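# Flip the stock's top card onto its matching pile

## Task

Pick up the uppermost card from the face-down stock, flip it so its face shows, and set it on the single pile whose top card has the opposite colour and a value exactly one above it, so the card is supported by that pile only. Disturb nothing else and put nothing else on any stack. The cards are stiff plywood tiles. At the end the card must stay in place without the robot holding it, and nothing the robot is touching at the end may sink once released.

## Robot and tools

Robot: two FANUC CRX arms, left_arm and right_arm, each with a Robotiq 140 mm two-finger gripper and a wrist camera. Bases in the scene frame: left_arm at (+0.013, +0.347, 0) m, right_arm at (-0.027, -0.350, 0) m, both turned only slightly about z. Scene frame: origin on the table top midway between the arms, +x out over the table, +z up, left_arm on the +y side. The arm names do not match image sides.

execute_actions takes "actions", a list holding one item or nothing, plus optional "pictures" (true/false; images come by default).
- Empty list: nothing is commanded; the current state comes back.
- Motion item: {"rows": [...], "steps": n}. Up to 15 rows, n from 1 to 15 (default 15), each step 1/30 s. Row k is used on step k; if rows run out the last row repeats.
- Wait item: {"steps": n} with n up to 300; no new command, returns after n steps counted from the previous result (your thinking time is included).
A refused call moves nothing.

Each row is one flat list of 18 numbers, each in [-1, 1], covering both arms even if one stays still: left_arm's six joint values, then its gripper position, force_limit, speed; then the same nine for right_arm. Joint order: waist, shoulder, elbow, forearm roll, wrist pitch, wrist roll.

Joint values are offsets, not poses. They are measured from the joint angles printed in the latest result that shows them (before any such result in a scene, and for later calls within one reply, from where the arm is when the action begins), never from the previous row. Scale: 1.0 equals 1.983 rad for waist and shoulder, 2.38 rad for elbow, 2.975 rad for the three wrist joints. So all zeros drives the arm back to those reference angles; it is not a hold-still-and-wait. Joint ranges (rad): waist ±3.491, shoulder ±3.140, elbow -1.187 to 4.328, forearm roll ±3.316, wrist pitch ±3.140, wrist roll ±3.927. Asking more than 0.010 rad beyond a range end gets the call refused; true ends may differ by up to 0.010 rad, and overshooting requests are clipped, reported as "joint sent to its limit" (possibly about an earlier, still-running action). Missing that line is no proof of more room.

Motion limits: joint target speeds at most 2.62 (waist, shoulder), 3.14 (elbow), 3.93 (wrist joints) rad/s, reached after 0.5 s, all joints of an arm synchronized. Targets are held within 0.805 / 0.966 / 1.21 rad of the measured angles, and scaled back if they would put the gripper over 70 mm from where it is. Big moves need several calls. Between calls arms keep heading to the last row's target until they settle or a step is HELD.

Gripper numbers are absolute settings, not offsets. position: +1 fully open (140 mm), about -0.8 pads touching, -1 close until blocked. force_limit: about 14 N at -1, 60 N at 0, 107 N at +1. speed: about 30, 140, 250 mm/s at -1, 0, +1. To leave a gripper unchanged, repeat its previous three numbers; 0 is a real command. The pinch point (end_effector_position) lies between closed pads; fingertips extend about 33 mm past it closed, 9 mm open, and move about 24 mm farther out while closing, so keep clearance above surfaces. A grip is good when object_status reads 2 (0 moving, 1 blocked opening, 2 blocked closing, 3 reached target or pads met; a thin part may still be held at 3). To squeeze harder while at 2, raise force_limit and also change position by at least 0.01 (e.g. -1 to -0.98). position_measured is in counts: 3 open, 230 closed, not linear.

Results: per-arm gripper position (m) and quat_wxyz in the scene frame (less accurate at long reach), Joint positions (rad) and Joint velocities (rad/s) per arm, object_status, position_measured, and Flange force (outside force on the gripper incl. held weight; noisy, "no reading" near singularities or at start). "joint command not followed" means a clearance check altered joint targets; HELD marks steps where your row was partly or wholly not sent. MOTOR HOT warns of overheating; OVER-TEMPERATURE FAULT means brakes were applied.

Faults: joint load limits 150 N m (waist, shoulder, elbow) and 37.6 N m (wrist joints), held weight included; any outside force of 150 N; either stops that arm 10 s and drops the rest of the call. Avoid arm-to-arm contact, hard pushes, slams, drops, slips, and knocking anything off the table. Occasional tugs on held parts or shoves on loose ones may occur.

zoom_image: {"camera": name, "region": [x0, y0, x1, y1]} in pixels of that camera's latest image, top-left origin, at most 504x504. Cameras: cam_head_left, cam_head_right, cam_high (896x504 each), cam_left_wrist, cam_right_wrist (616x616 fisheye). Calibration matrices map scene frame to camera frame; wrist camera poses follow the arm joints.

read_manual: optional "section" ("licences"); returns licence text only.

finished_scene: {"scene": current scene number}; ends and grades the scene irreversibly and begins the next one with its task. Release the card and make sure it rests stably first.

Each tool is called after "Emit:" as name(argument=value, ...) on one line, values as JSON.

## Session

Emit:
execute_actions(actions=[])

Scene clock: 0.00 s of 4800.00 s.
left_arm: end_effector_position=(+0.3092, -0.2472, +0.2523) position_measured=3 object_status=3 end_effector_quat_wxyz=(+0.652, +0.739, +0.165, -0.050) | right_arm: end_effector_position=(+0.8665, -0.3955, +0.2896) position_measured=124 object_status=3 end_effector_quat_wxyz=(-0.124, +0.935, -0.242, +0.226)
Joint positions: left_arm=[-1.219  0.012 -0.85   2.708 -0.757  0.576] | right_arm=[ 0.034  0.857  1.231 -0.097 -1.432  0.997]
Joint velocities: left_arm=[ 0.    -0.    -0.     0.     0.    -0.001] | right_arm=[-0.001  0.001 -0.     0.001  0.    -0.001]
Flange force (N, the push that the arm receives, along the gripper's own x y z axes): no reading

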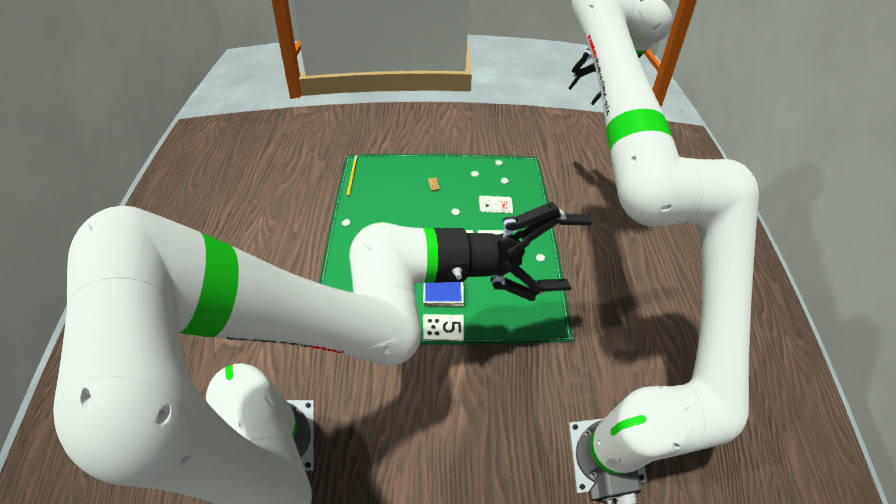

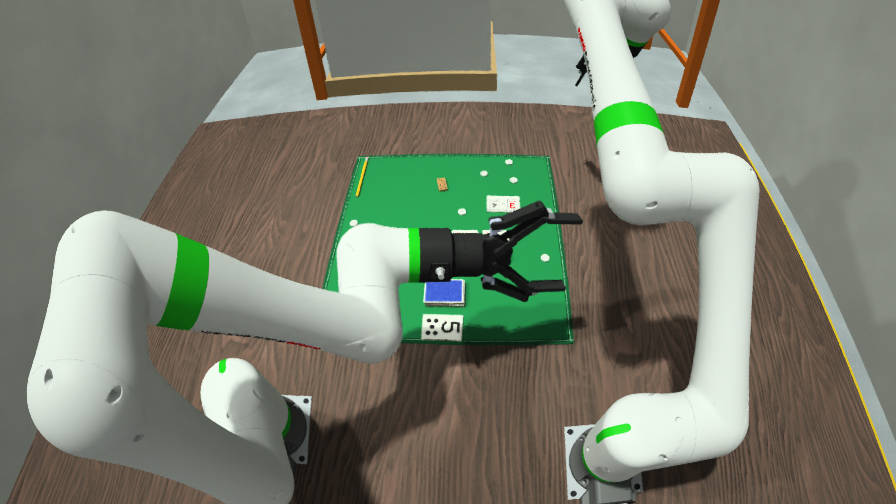

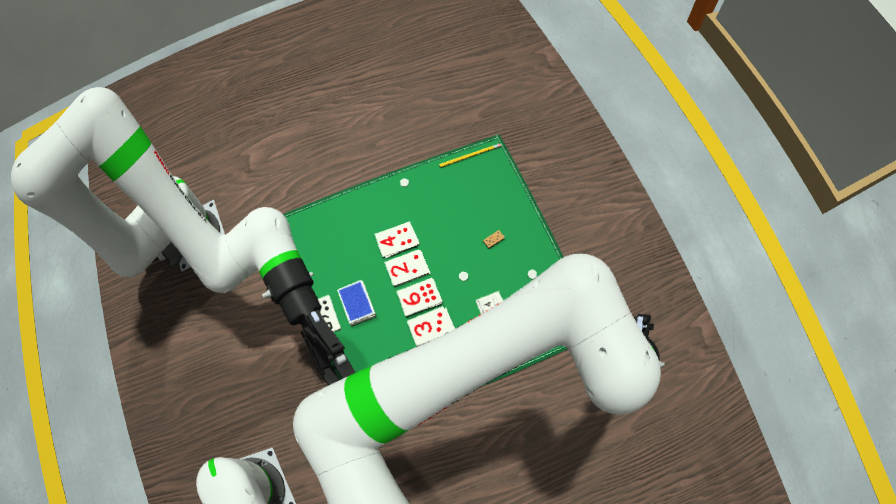

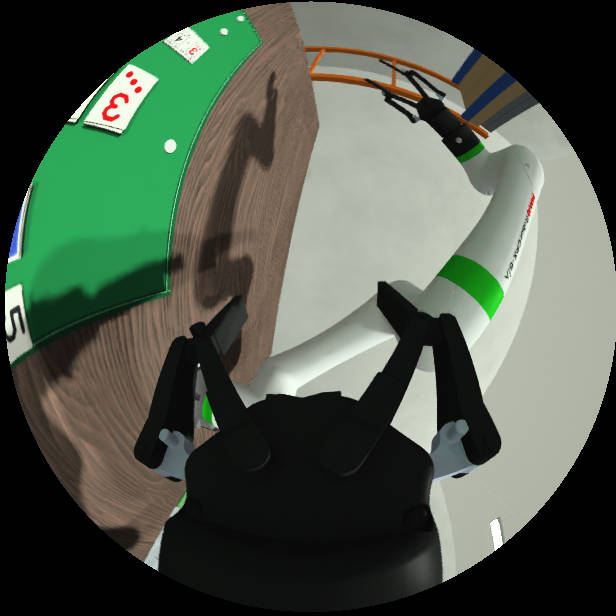

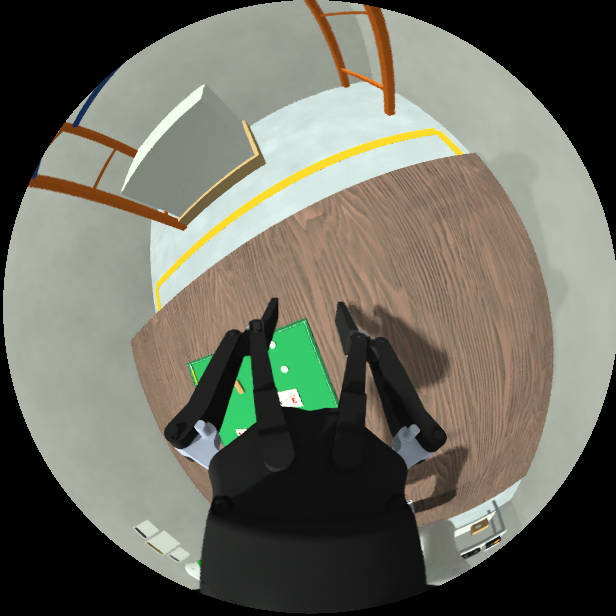

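Emit:
zoom_image(camera="cam_high", region=[290, 200, 520, 360])

Emit:
zoom_image(camera="cam_head_left", region=[400, 270, 500, 350])

Region (290, 200, 520, 360) of cam_high's 896x504 image, scaled by 2.191, with more detail than that image has; it fills the top 351 rows of this view, and the rest is white.

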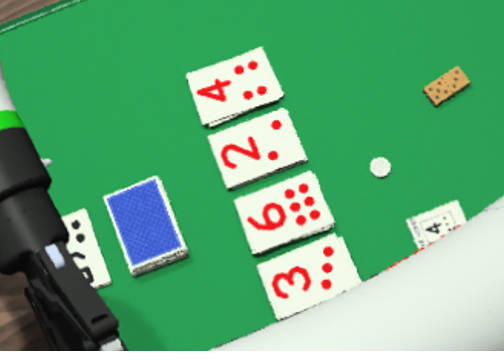

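Region (400, 270, 500, 350) of cam_head_left's 896x504 image, scaled by 5.040, with more detail than that image has; it fills the top 403 rows of this view, and the rest is white.

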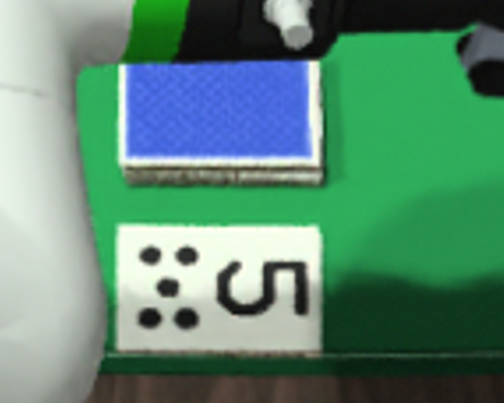

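Emit:
execute_actions(actions=[{"rows": [[0.0292,0.0581,0.3466,0.1457,0.7312,0.1671,0.3,0,0, 0,-0.6087,-0.7063,0.0326,-0.0128,-0.3351,0.6,0,0]], "steps": 15}], pictures=false)

Emit:
execute_actions(actions=[{"steps": 45}])

Scene clock: 51.70 s of 4800.00 s.
left_arm: end_effector_position=(+0.4550, -0.2478, +0.2375) position_measured=91 object_status=0 end_effector_quat_wxyz=(+0.509, +0.740, +0.438, -0.035) | right_arm: end_effector_position=(+0.7234, -0.4175, +0.3440) position_measured=53 object_status=0 end_effector_quat_wxyz=(-0.128, +0.878, -0.431, +0.168)
Joint positions: left_arm=[-1.191  0.069 -0.442  2.923 -0.011  0.822] | right_arm=[ 0.034  0.472  0.769 -0.058 -1.447  0.598]
Joint velocities: left_arm=[0.071 0.139 0.989 0.517 2.438 0.592] | right_arm=[ 0.    -0.993 -1.185  0.076 -0.03  -0.779]
Flange force (N, the push that the arm receives, along the gripper's own x y z axes): left_arm=no reading | right_arm=[3.2 -1.8 -5.1]
Steps of this call (steps 1 to 90: nothing new was sent; then 48.20 s passed at rest; steps 91 to 105: all 15 steps of this action). Readings (joint positions | what the end effector reports):
91: left_arm=[-1.219 0.012 -0.850 2.708 -0.757 0.576] | right_arm=[0.034 0.857 1.231 -0.097 -1.432 0.997] | left_arm position_measured=3 object_status=0 | right_arm position_measured=124 object_status=0
92: left_arm=[-1.219 0.012 -0.846 2.710 -0.751 0.578] | right_arm=[0.034 0.853 1.226 -0.097 -1.432 0.992] | left_arm position_measured=8 object_status=0 | right_arm position_measured=119 object_status=0
94: left_arm=[-1.218 0.016 -0.820 2.724 -0.713 0.594] | right_arm=[0.034 0.828 1.196 -0.093 -1.433 0.960] | left_arm position_measured=23 object_status=0 | right_arm position_measured=103 object_status=0
98: left_arm=[-1.209 0.032 -0.703 2.786 -0.535 0.665] | right_arm=[0.034 0.711 1.056 -0.080 -1.438 0.822] | left_arm position_measured=54 object_status=0 | right_arm position_measured=73 object_status=0
105: the state above

Scene clock: 53.20 s of 4800.00 s.
left_arm: end_effector_position=(+0.3552, -0.0106, +0.1700) position_measured=91 object_status=3 end_effector_quat_wxyz=(+0.000, +0.707, +0.707, -0.000) | right_arm: end_effector_position=(+0.2678, -0.4637, +0.1708) position_measured=53 object_status=3 end_effector_quat_wxyz=(-0.000, +0.727, -0.687, +0.000)
Joint positions: left_arm=[-1.161  0.127 -0.025  3.142  1.418  1.073] | right_arm=[ 0.034 -0.35  -0.45   0.    -1.47   0.   ]
Joint velocities: left_arm=[-0.    -0.002  0.     0.     0.     0.001] | right_arm=[ 0.001 -0.    -0.    -0.001 -0.    -0.   ]
Flange force (N, the push that the arm receives, along the gripper's own x y z axes): left_arm=[3.7 -3.2 4.1] | right_arm=[-2.3 7.0 0.4]
Steps of this call (steps 1 to 45: the robot went on to your last target). Readings (joint positions | what the end effector reports):
1: left_arm=[-1.189 0.073 -0.410 2.939 0.070 0.841] | right_arm=[0.034 0.438 0.729 -0.056 -1.448 0.572] | left_arm position_measured=91 object_status=0 | right_arm position_measured=53 object_status=0
2: left_arm=[-1.187 0.077 -0.382 2.954 0.146 0.858] | right_arm=[0.034 0.405 0.689 -0.053 -1.449 0.547] | left_arm position_measured=91 object_status=0 | right_arm position_measured=53 object_status=3
4: left_arm=[-1.183 0.084 -0.336 2.979 0.287 0.886] | right_arm=[0.034 0.341 0.609 -0.049 -1.451 0.501] | left_arm position_measured=91 object_status=3 | right_arm position_measured=53 object_status=3
8: left_arm=[-1.178 0.094 -0.264 3.016 0.545 0.929] | right_arm=[0.034 0.230 0.450 -0.041 -1.454 0.420] | left_arm position_measured=91 object_status=3 | right_arm position_measured=53 object_status=3
45: the state above
camera_calibration (this result's frames):
cam_left_wrist: T_world_to_cam=[[0.994058, -0.106117, -0.0242609, -0.347354], [-0.0862528, -0.903808, 0.419156, -0.0582622], [-0.0664067, -0.414572, -0.90759, 0.344027], [0, 0, 0, 1]] pos_world=[0.36311, 0.0531063, 0.32823]
cam_right_wrist: T_world_to_cam=[[-0.991433, -0.127216, 0.0296087, 0.197273], [-0.105651, 0.914348, 0.390903, 0.402464], [-0.0768017, 0.384426, -0.919956, 0.541868], [0, 0, 0, 1]] pos_world=[0.27972, -0.551204, 0.33533]

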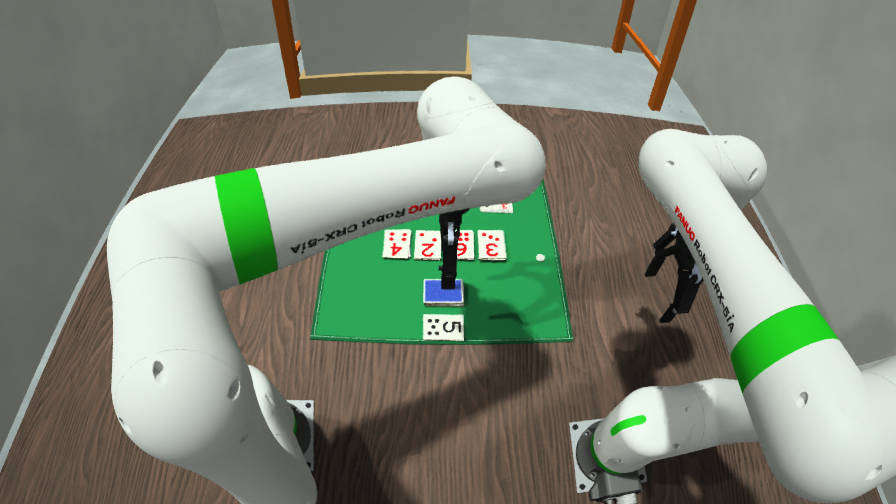

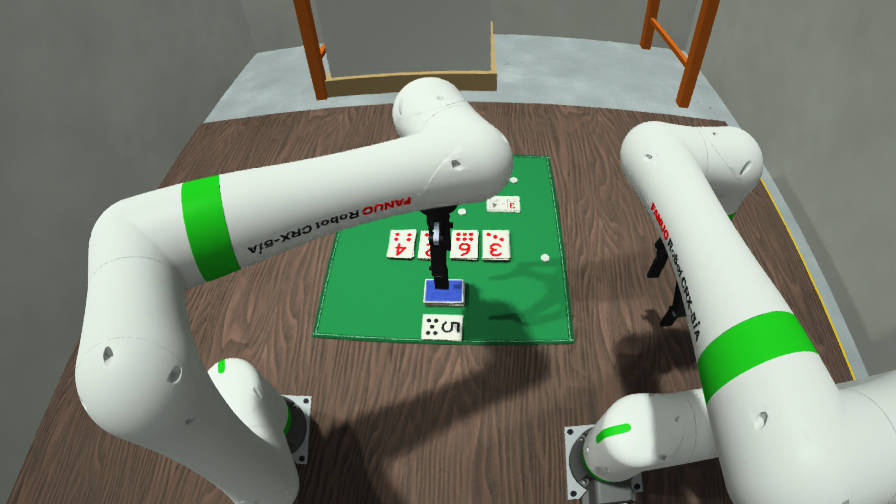

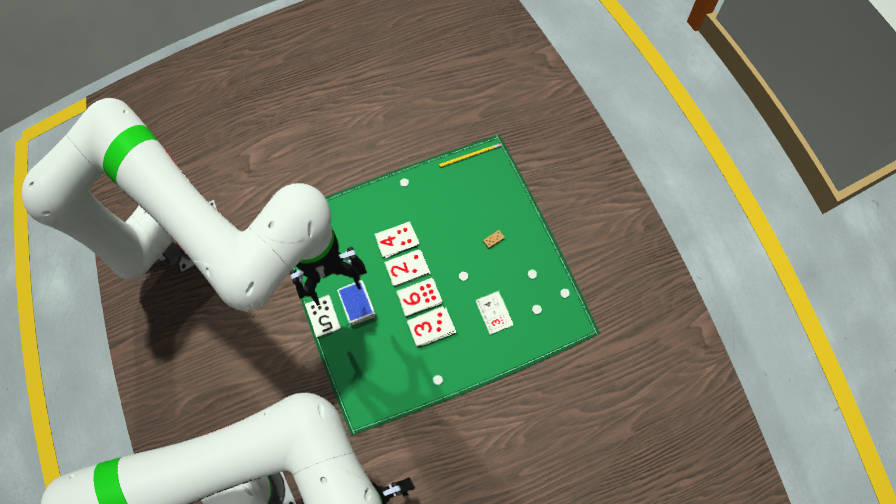

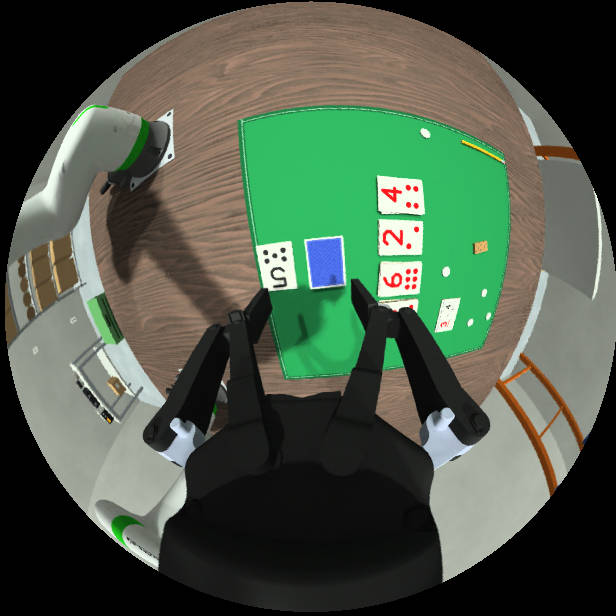

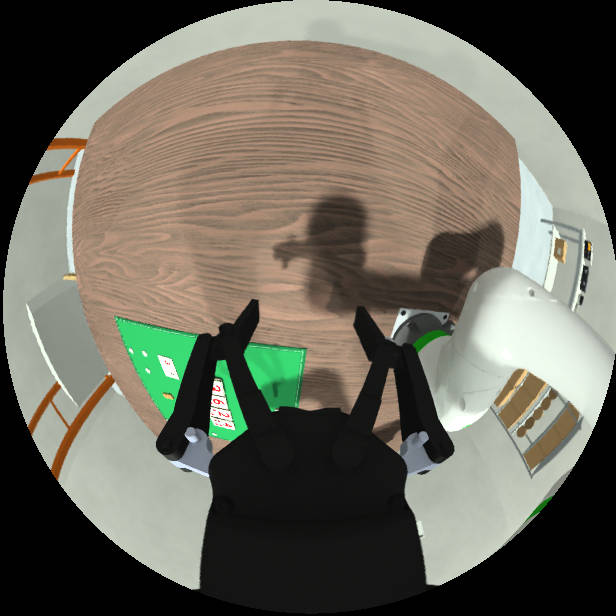

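Emit:
zoom_image(camera="cam_left_wrist", region=[250, 220, 390, 330])

Region (250, 220, 390, 330) of cam_left_wrist's 616x616 image, scaled by 3.600, with more detail than that image has; it fills the top 396 rows of this view, and the rest is white.

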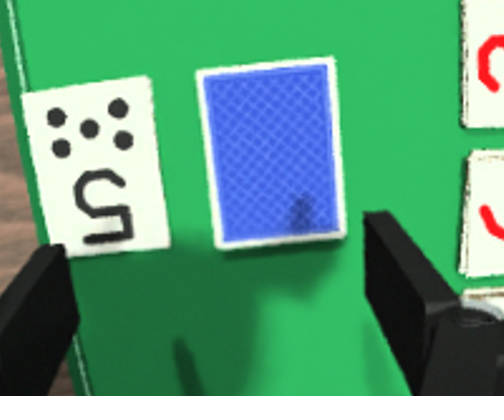

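Emit:
execute_actions(actions=[{"rows": [[0.0288,0.04414,-0.05317,0,-0.07197,-0.01513,0.12,0,0, 0,0,0,0,0,0,0.6,0,0]], "steps": 15}], pictures=false)

Emit:
execute_actions(actions=[{"steps": 8}])

Emit:
zoom_image(camera="cam_left_wrist", region=[250, 220, 390, 350])

Scene clock: 76.73 s of 4800.00 s.
left_arm: end_effector_position=(+0.3812, -0.0006, +0.0751) position_measured=114 object_status=3 end_effector_quat_wxyz=(+0.000, +0.703, +0.711, -0.000) | right_arm: end_effector_position=(+0.2678, -0.4637, +0.1708) position_measured=53 object_status=3 end_effector_quat_wxyz=(-0.000, +0.727, -0.687, +0.000)
Joint positions: left_arm=[-1.104  0.214 -0.152  3.142  1.204  1.028] | right_arm=[ 0.034 -0.35  -0.45  -0.    -1.47   0.   ]
Joint velocities: left_arm=[-0.001  0.001 -0.    -0.    -0.001  0.   ] | right_arm=[-0.001  0.001 -0.     0.001 -0.001 -0.001]
Flange force (N, the push that the arm receives, along the gripper's own x y z axes): left_arm=[3.8 -2.1 3.9] | right_arm=[-3.7 9.1 0.9]
Steps of this call (steps 1 to 15: the robot went on to your last target; steps 16 to 90: nothing new was sent; then 20.03 s passed at rest; steps 91 to 105: all 15 steps of this action). Readings (joint positions | what the end effector reports):
91: left_arm=[-1.161 0.127 -0.025 3.142 1.418 1.073] | right_arm=[0.034 -0.350 -0.450 -0.000 -1.470 0.000] | left_arm position_measured=91 object_status=0 | right_arm position_measured=53 object_status=3
92: left_arm=[-1.160 0.129 -0.028 3.142 1.412 1.072] | right_arm=[0.034 -0.350 -0.450 -0.000 -1.470 0.000] | left_arm position_measured=96 object_status=0 | right_arm position_measured=53 object_status=3
94: left_arm=[-1.150 0.145 -0.051 3.142 1.374 1.064] | right_arm=[0.034 -0.350 -0.450 -0.000 -1.470 0.000] | left_arm position_measured=111 object_status=0 | right_arm position_measured=53 object_status=3
98: left_arm=[-1.114 0.200 -0.130 3.142 1.241 1.036] | right_arm=[0.034 -0.350 -0.450 -0.000 -1.470 0.000] | left_arm position_measured=114 object_status=0 | right_arm position_measured=53 object_status=3
105: the state above

Scene clock: 77.00 s of 4800.00 s.
left_arm: end_effector_position=(+0.3812, -0.0006, +0.0751) position_measured=114 object_status=3 end_effector_quat_wxyz=(+0.000, +0.703, +0.711, -0.000) | right_arm: end_effector_position=(+0.2678, -0.4637, +0.1708) position_measured=53 object_status=3 end_effector_quat_wxyz=(-0.000, +0.727, -0.687, +0.000)
Joint positions: left_arm=[-1.104  0.214 -0.152  3.142  1.204  1.028] | right_arm=[ 0.034 -0.35  -0.45   0.    -1.47   0.   ]
Joint velocities: left_arm=[-0.001  0.002 -0.     0.     0.     0.   ] | right_arm=[-0.     0.001 -0.    -0.001  0.     0.003]
Flange force (N, the push that the arm receives, along the gripper's own x y z axes): left_arm=[3.8 -3.1 1.8] | right_arm=[-3.1 4.9 -3.0]
Steps of this call (steps 1 to 8: the robot went on to your last target). Readings (joint positions | what the end effector reports):
1: left_arm=[-1.104 0.214 -0.152 3.142 1.204 1.028] | right_arm=[0.034 -0.350 -0.450 -0.000 -1.470 0.000] | left_arm position_measured=114 object_status=3 | right_arm position_measured=53 object_status=3
2: left_arm=[-1.104 0.214 -0.152 3.142 1.204 1.028] | right_arm=[0.034 -0.350 -0.450 -0.000 -1.470 0.000] | left_arm position_measured=114 object_status=3 | right_arm position_measured=53 object_status=3
4: left_arm=[-1.104 0.214 -0.152 3.142 1.204 1.028] | right_arm=[0.034 -0.350 -0.450 -0.000 -1.470 0.000] | left_arm position_measured=114 object_status=3 | right_arm position_measured=53 object_status=3
8: the state above
camera_calibration (this result's frames):
cam_left_wrist: T_world_to_cam=[[0.995278, -0.0939843, -0.0242505, -0.37494], [-0.0752203, -0.904749, 0.419252, -0.0114036], [-0.0613437, -0.415448, -0.907546, 0.261849], [0, 0, 0, 1]] pos_world=[0.388375, 0.0632287, 0.233328]
cam_right_wrist: T_world_to_cam=[[-0.991432, -0.127215, 0.0296449, 0.197252], [-0.105636, 0.914348, 0.390909, 0.402459], [-0.0768354, 0.384428, -0.919952, 0.541868], [0, 0, 0, 1]] pos_world=[0.279711, -0.551203, 0.33532]

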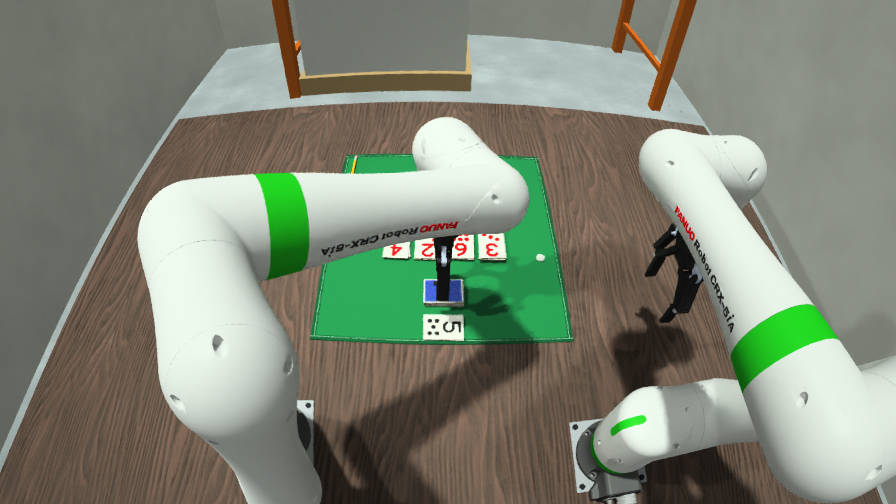

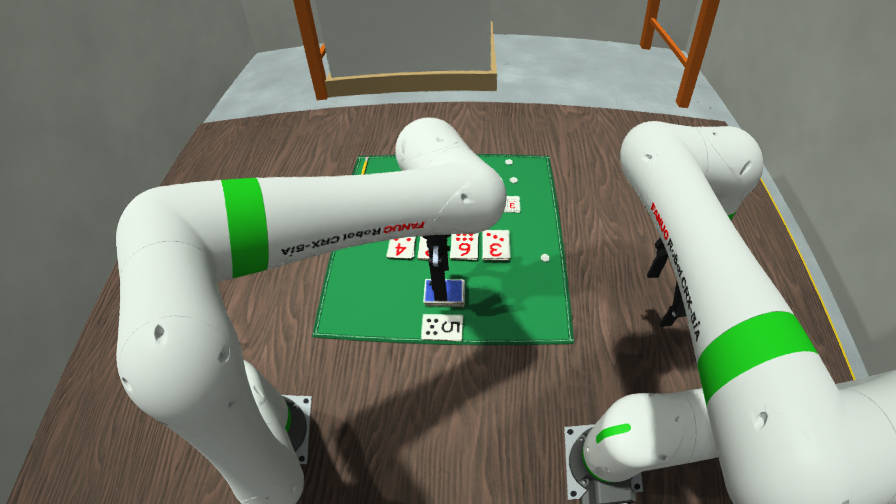

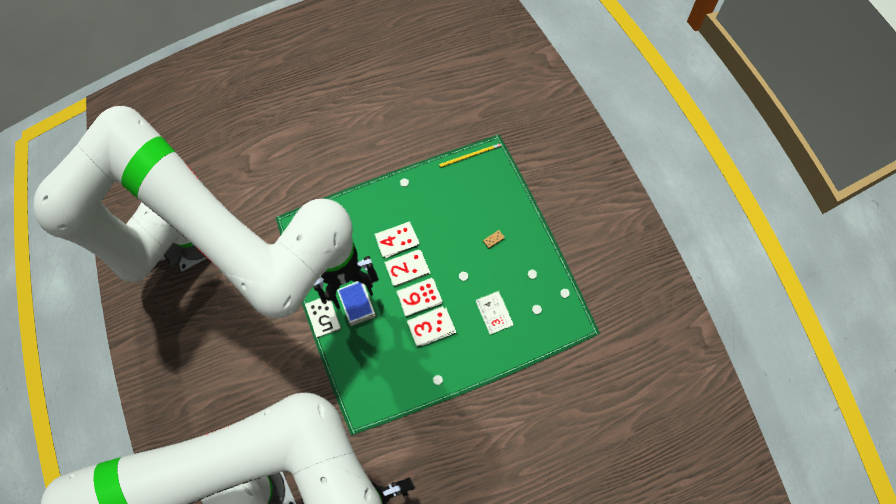

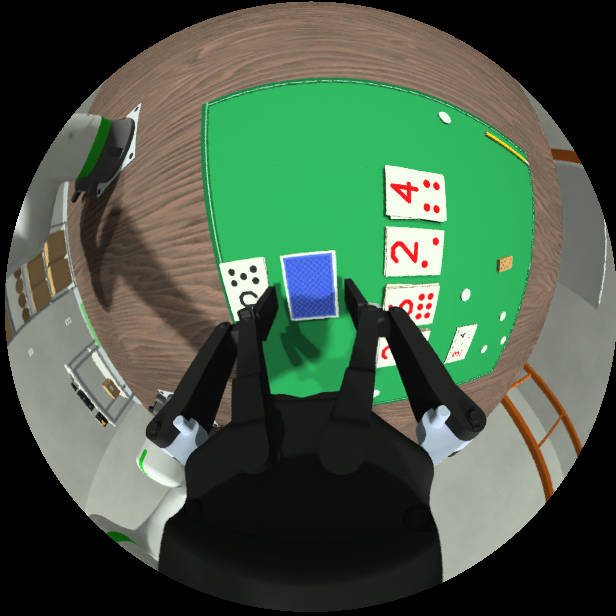

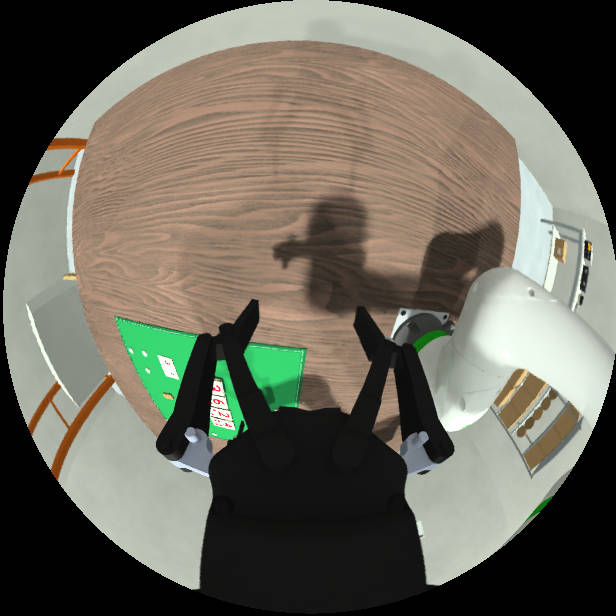

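Region (250, 220, 390, 350) of cam_left_wrist's 616x616 image, scaled by 3.600, with more detail than that image has; it fills the top 468 rows of this view, and the rest is white.

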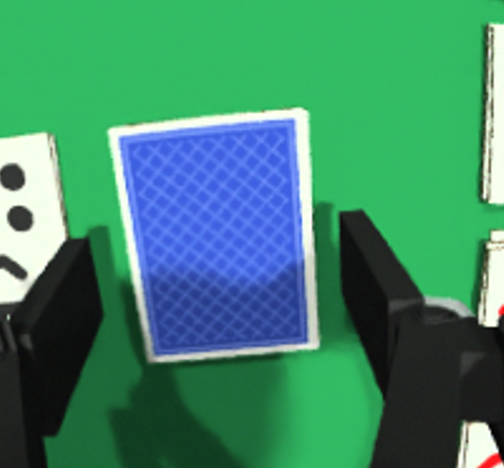

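Emit:
zoom_image(camera="cam_head_right", region=[415, 270, 475, 345])

Emit:
zoom_image(camera="cam_left_wrist", region=[370, 160, 460, 300])

Region (415, 270, 475, 345) of cam_head_right's 896x504 image, scaled by 6.720, with more detail than that image has; it fills the left 403 columns of this view, and the rest is white.

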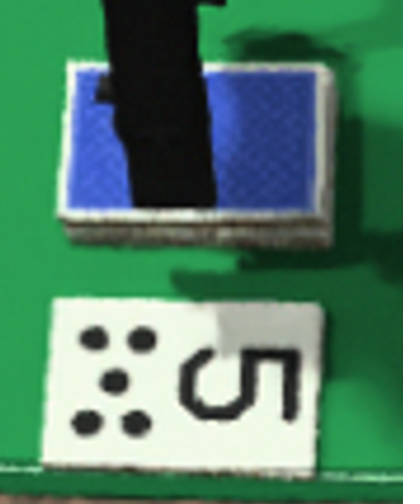

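Region (370, 160, 460, 300) of cam_left_wrist's 616x616 image, scaled by 3.600, with more detail than that image has; it fills the left 324 columns of this view, and the rest is white.

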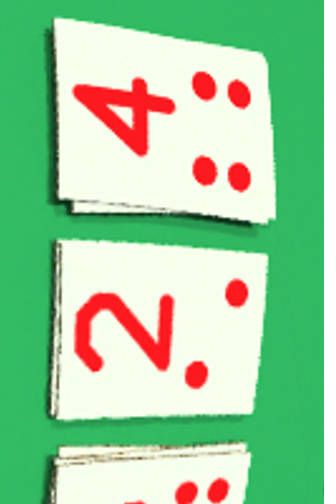

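Emit:
execute_actions(actions=[{"rows": [[0.00132,0.00639,-0.00507,0,-0.00832,-0.00592,-0.27,0,0, 0,0,0,0,0,0,0.6,0,0]], "steps": 12}])

Emit:
zoom_image(camera="cam_left_wrist", region=[250, 220, 390, 350])

Emit:
zoom_image(camera="cam_head_right", region=[415, 260, 475, 320])

Scene clock: 117.53 s of 4800.00 s.
left_arm: end_effector_position=(+0.3827, -0.0005, +0.0640) position_measured=163 object_status=0 end_effector_quat_wxyz=(+0.000, +0.708, +0.706, -0.000) | right_arm: end_effector_position=(+0.2678, -0.4637, +0.1708) position_measured=53 object_status=3 end_effector_quat_wxyz=(-0.000, +0.727, -0.687, +0.000)
Joint positions: left_arm=[-1.102  0.227 -0.164  3.142  1.179  1.01 ] | right_arm=[ 0.034 -0.35  -0.45   0.    -1.47   0.   ]
Joint velocities: left_arm=[-0.    -0.002  0.     0.001 -0.    -0.002] | right_arm=[-0.     0.002  0.     0.    -0.001  0.001]
Flange force (N, the push that the arm receives, along the gripper's own x y z axes): left_arm=[4.4 -1.6 1.6] | right_arm=[-1.2 6.6 1.7]
Steps of this call (steps 1 to 15: the robot went on to your last target; steps 16 to 90: nothing new was sent; then 37.13 s passed at rest; steps 91 to 102: all 12 steps of this action). Readings (joint positions | what the end effector reports):
91: left_arm=[-1.104 0.215 -0.152 3.142 1.203 1.028] | right_arm=[0.034 -0.350 -0.450 0.000 -1.470 0.000] | left_arm position_measured=114 object_status=0 | right_arm position_measured=53 object_status=3
92: left_arm=[-1.104 0.218 -0.155 3.142 1.197 1.023] | right_arm=[0.034 -0.350 -0.450 0.000 -1.470 0.000] | left_arm position_measured=119 object_status=0 | right_arm position_measured=53 object_status=3
94: left_arm=[-1.102 0.227 -0.164 3.142 1.180 1.011] | right_arm=[0.034 -0.350 -0.450 0.000 -1.470 0.000] | left_arm position_measured=134 object_status=0 | right_arm position_measured=53 object_status=3
98: left_arm=[-1.102 0.227 -0.164 3.142 1.179 1.010] | right_arm=[0.034 -0.350 -0.450 0.000 -1.470 0.000] | left_arm position_measured=162 object_status=0 | right_arm position_measured=53 object_status=3
102: the state above
camera_calibration (this result's frames):
cam_left_wrist: T_world_to_cam=[[0.993757, -0.108893, -0.0242779, -0.376129], [-0.0887774, -0.90361, 0.419057, -0.00136231], [-0.0675701, -0.414285, -0.907636, 0.254294], [0, 0, 0, 1]] pos_world=[0.390843, 0.0631612, 0.222245]
cam_right_wrist: T_world_to_cam=[[-0.991433, -0.127216, 0.0296057, 0.197274], [-0.105652, 0.914348, 0.390902, 0.402464], [-0.076799, 0.384425, -0.919956, 0.541868], [0, 0, 0, 1]] pos_world=[0.27972, -0.551204, 0.33533]

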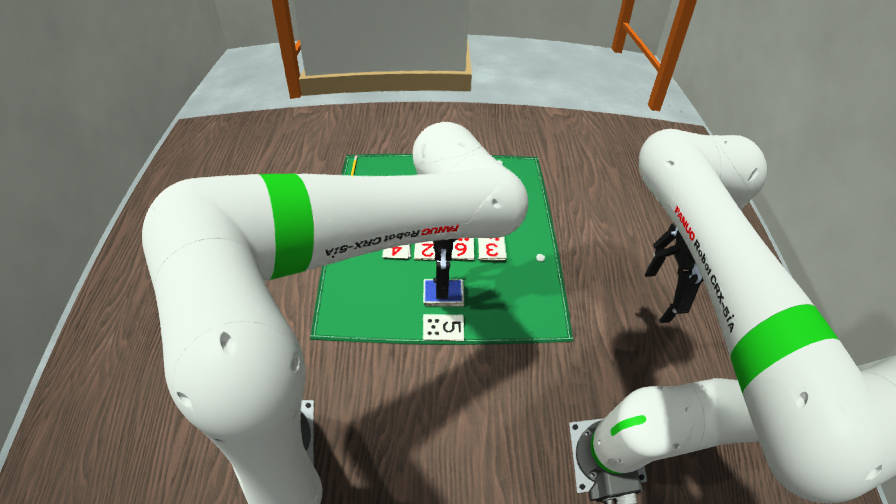

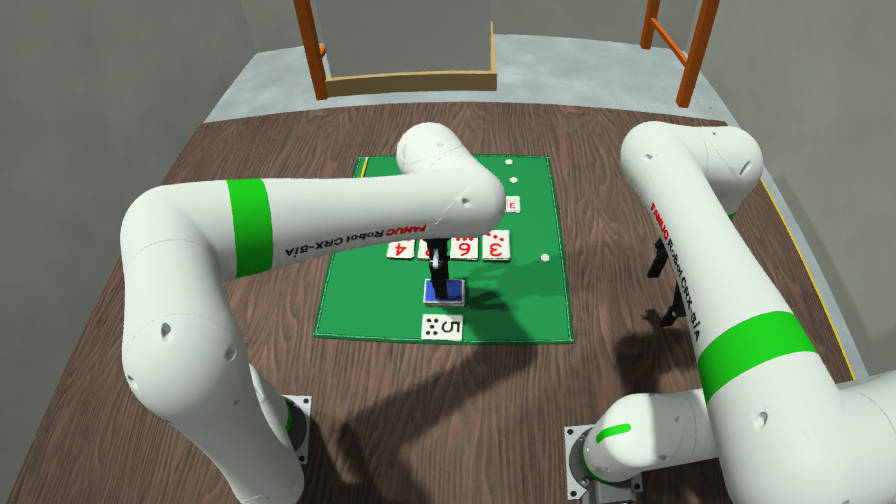

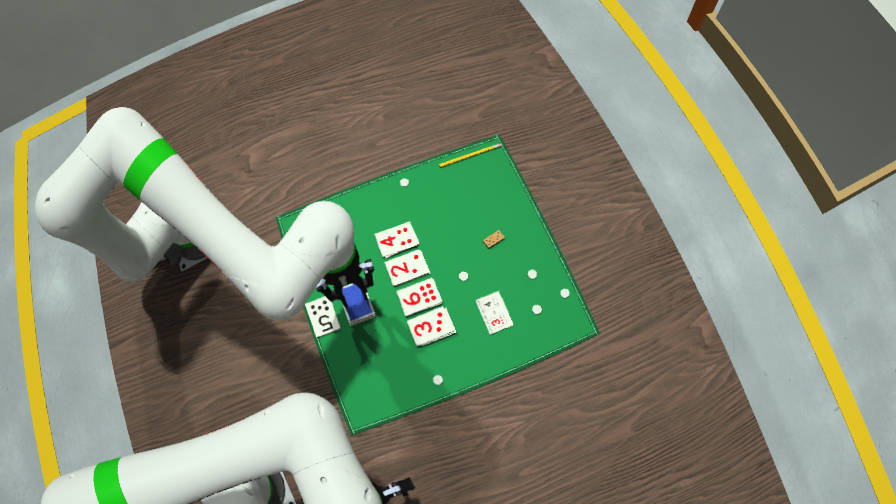

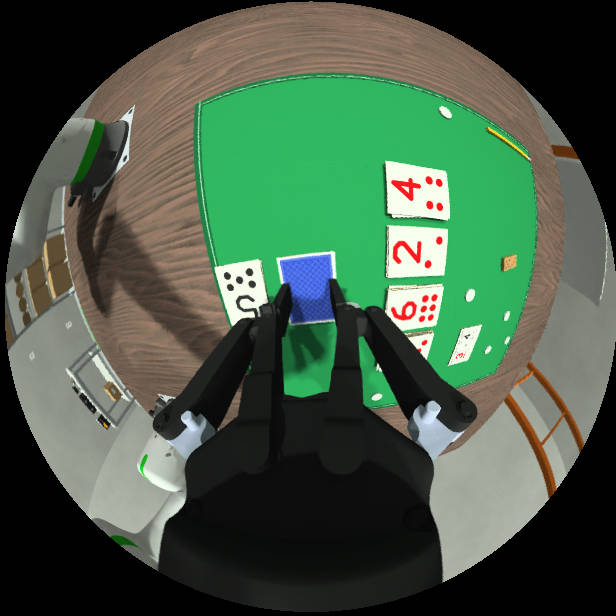

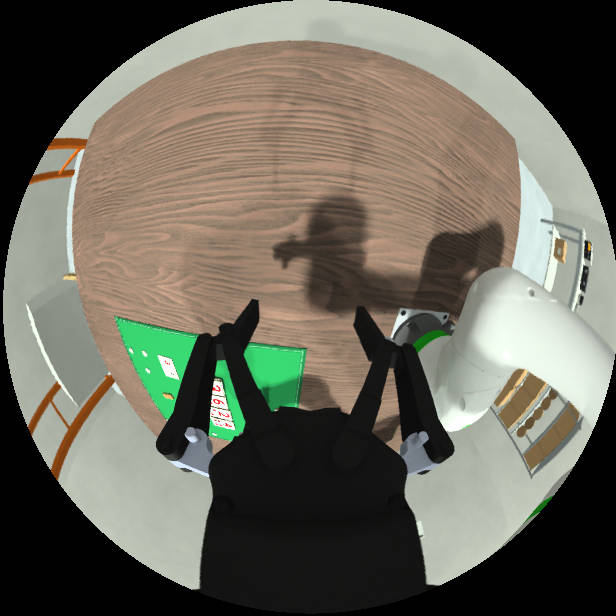

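Region (250, 220, 390, 350) of cam_left_wrist's 616x616 image, scaled by 3.600, with more detail than that image has; it fills the top 468 rows of this view, and the rest is white.

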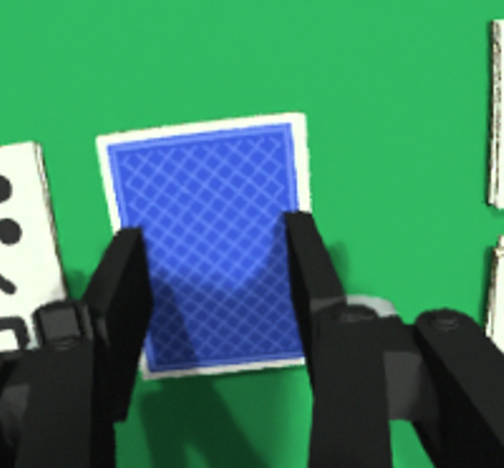

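Region (415, 260, 475, 320) of cam_head_right's 896x504 image, scaled by 8.400, with more detail than that image has.

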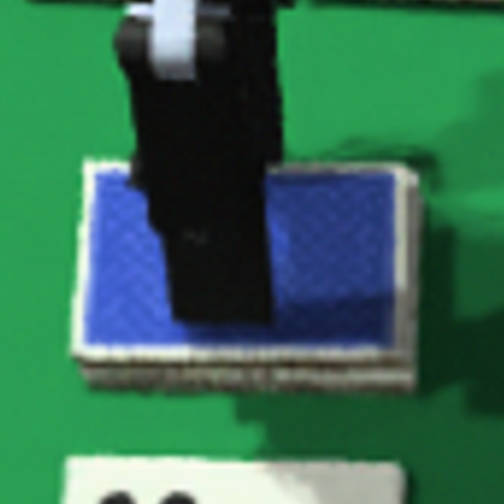

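Emit:
execute_actions(actions=[{"rows": [[-0.00095,0.0036,-0.001,0,-0.0032,0.0006,-0.27,0,0, 0,0,0,0,0,0,0.6,0,0],[-0.00095,0.0036,-0.001,0,-0.0032,0.0006,-0.27,0,0, 0,0,0,0,0,0,0.6,0,0],[-0.0014,0.0054,-0.00155,0,-0.0049,0.001,-0.27,0,0, 0,0,0,0,0,0,0.6,0,0],[-0.0014,0.0054,-0.00155,0,-0.0049,0.001,-0.27,0,0, 0,0,0,0,0,0,0.6,0,0],[-0.00191,0.00724,-0.00207,0,-0.00649,0.00127,-0.27,0,0, 0,0,0,0,0,0,0.6,0,0]], "steps": 12}])

Emit:
zoom_image(camera="cam_head_right", region=[415, 260, 475, 320])

Emit:
zoom_image(camera="cam_left_wrist", region=[250, 220, 390, 350])

Scene clock: 124.60 s of 4800.00 s.
left_arm: end_effector_position=(+0.3827, -0.0041, +0.0550) position_measured=163 object_status=3 end_effector_quat_wxyz=(+0.000, +0.708, +0.706, -0.000) | right_arm: end_effector_position=(+0.2678, -0.4637, +0.1708) position_measured=53 object_status=3 end_effector_quat_wxyz=(-0.000, +0.727, -0.687, +0.000)
Joint positions: left_arm=[-1.105  0.242 -0.169  3.142  1.16   1.014] | right_arm=[ 0.034 -0.35  -0.45   0.    -1.47   0.   ]
Joint velocities: left_arm=[ 0.001  0.     0.     0.    -0.     0.001] | right_arm=[-0.001 -0.     0.     0.    -0.     0.   ]
Flange force (N, the push that the arm receives, along the gripper's own x y z axes): left_arm=[3.8 -3.2 1.4] | right_arm=[1.7 6.2 0.3]
Steps of this call (steps 1 to 15: the robot went on to your last target; steps 16 to 90: nothing new was sent; then 3.67 s passed at rest; steps 91 to 102: all 12 steps of this action). Readings (joint positions | what the end effector reports):
91: left_arm=[-1.102 0.227 -0.164 3.142 1.178 1.010] | right_arm=[0.034 -0.350 -0.450 0.000 -1.470 0.000] | left_arm position_measured=163 object_status=3 | right_arm position_measured=53 object_status=3
92: left_arm=[-1.102 0.230 -0.165 3.142 1.174 1.011] | right_arm=[0.034 -0.350 -0.450 0.000 -1.470 0.000] | left_arm position_measured=163 object_status=3 | right_arm position_measured=53 object_status=3
94: left_arm=[-1.104 0.237 -0.167 3.142 1.166 1.013] | right_arm=[0.034 -0.350 -0.450 0.000 -1.470 0.000] | left_arm position_measured=163 object_status=3 | right_arm position_measured=53 object_status=3
98: left_arm=[-1.105 0.242 -0.169 3.142 1.160 1.014] | right_arm=[0.034 -0.350 -0.450 0.000 -1.470 0.000] | left_arm position_measured=163 object_status=3 | right_arm position_measured=53 object_status=3
102: the state above
camera_calibration (this result's frames):
cam_left_wrist: T_world_to_cam=[[0.993762, -0.108827, -0.0243585, -0.376689], [-0.0886723, -0.903547, 0.419213, -0.000860851], [-0.0676308, -0.414438, -0.907561, 0.244673], [0, 0, 0, 1]] pos_world=[0.39081, 0.05963, 0.213241]
cam_right_wrist: T_world_to_cam=[[-0.991432, -0.127216, 0.0296455, 0.197252], [-0.105636, 0.914349, 0.390905, 0.402462], [-0.0768356, 0.384424, -0.919954, 0.541867], [0, 0, 0, 1]] pos_world=[0.279711, -0.551204, 0.335321]

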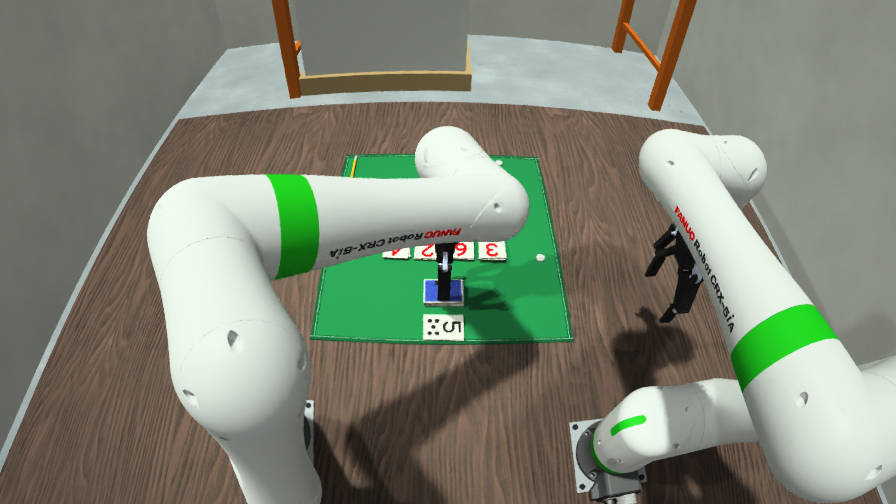

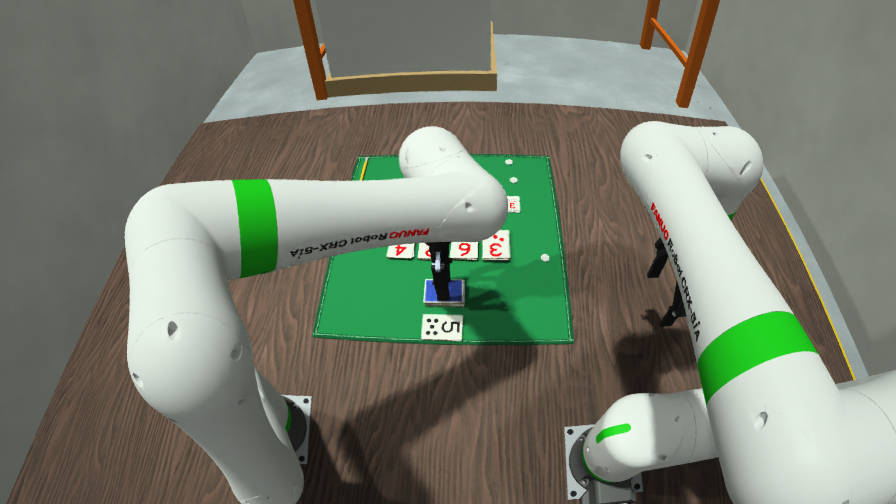

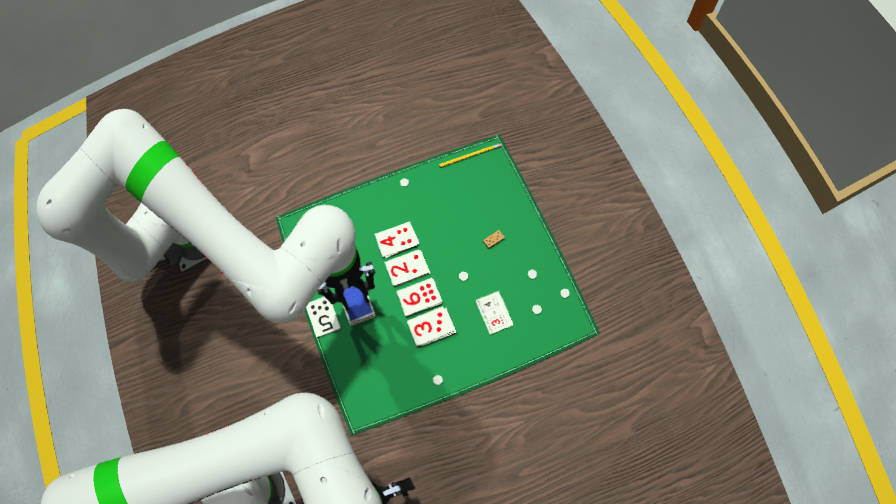

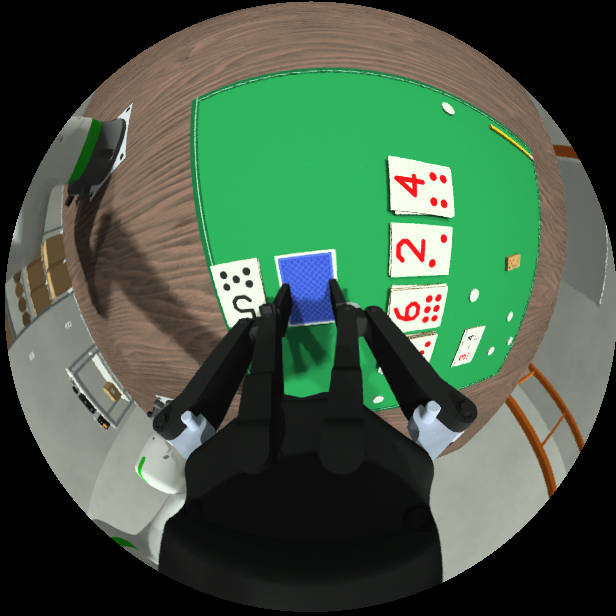

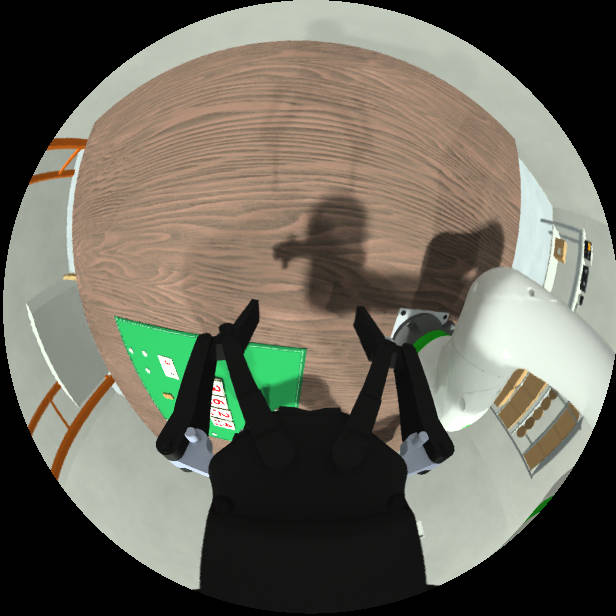

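Region (415, 260, 475, 320) of cam_head_right's 896x504 image, scaled by 8.400, with more detail than that image has.

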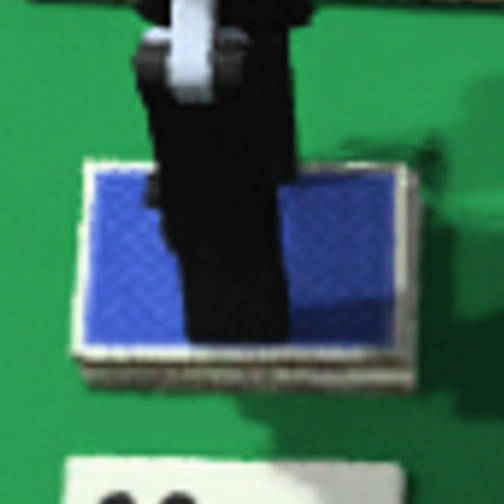

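Region (250, 220, 390, 350) of cam_left_wrist's 616x616 image, scaled by 3.600, with more detail than that image has; it fills the top 468 rows of this view, and the rest is white.

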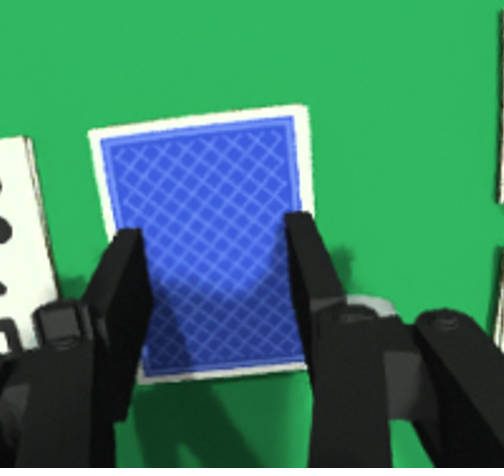

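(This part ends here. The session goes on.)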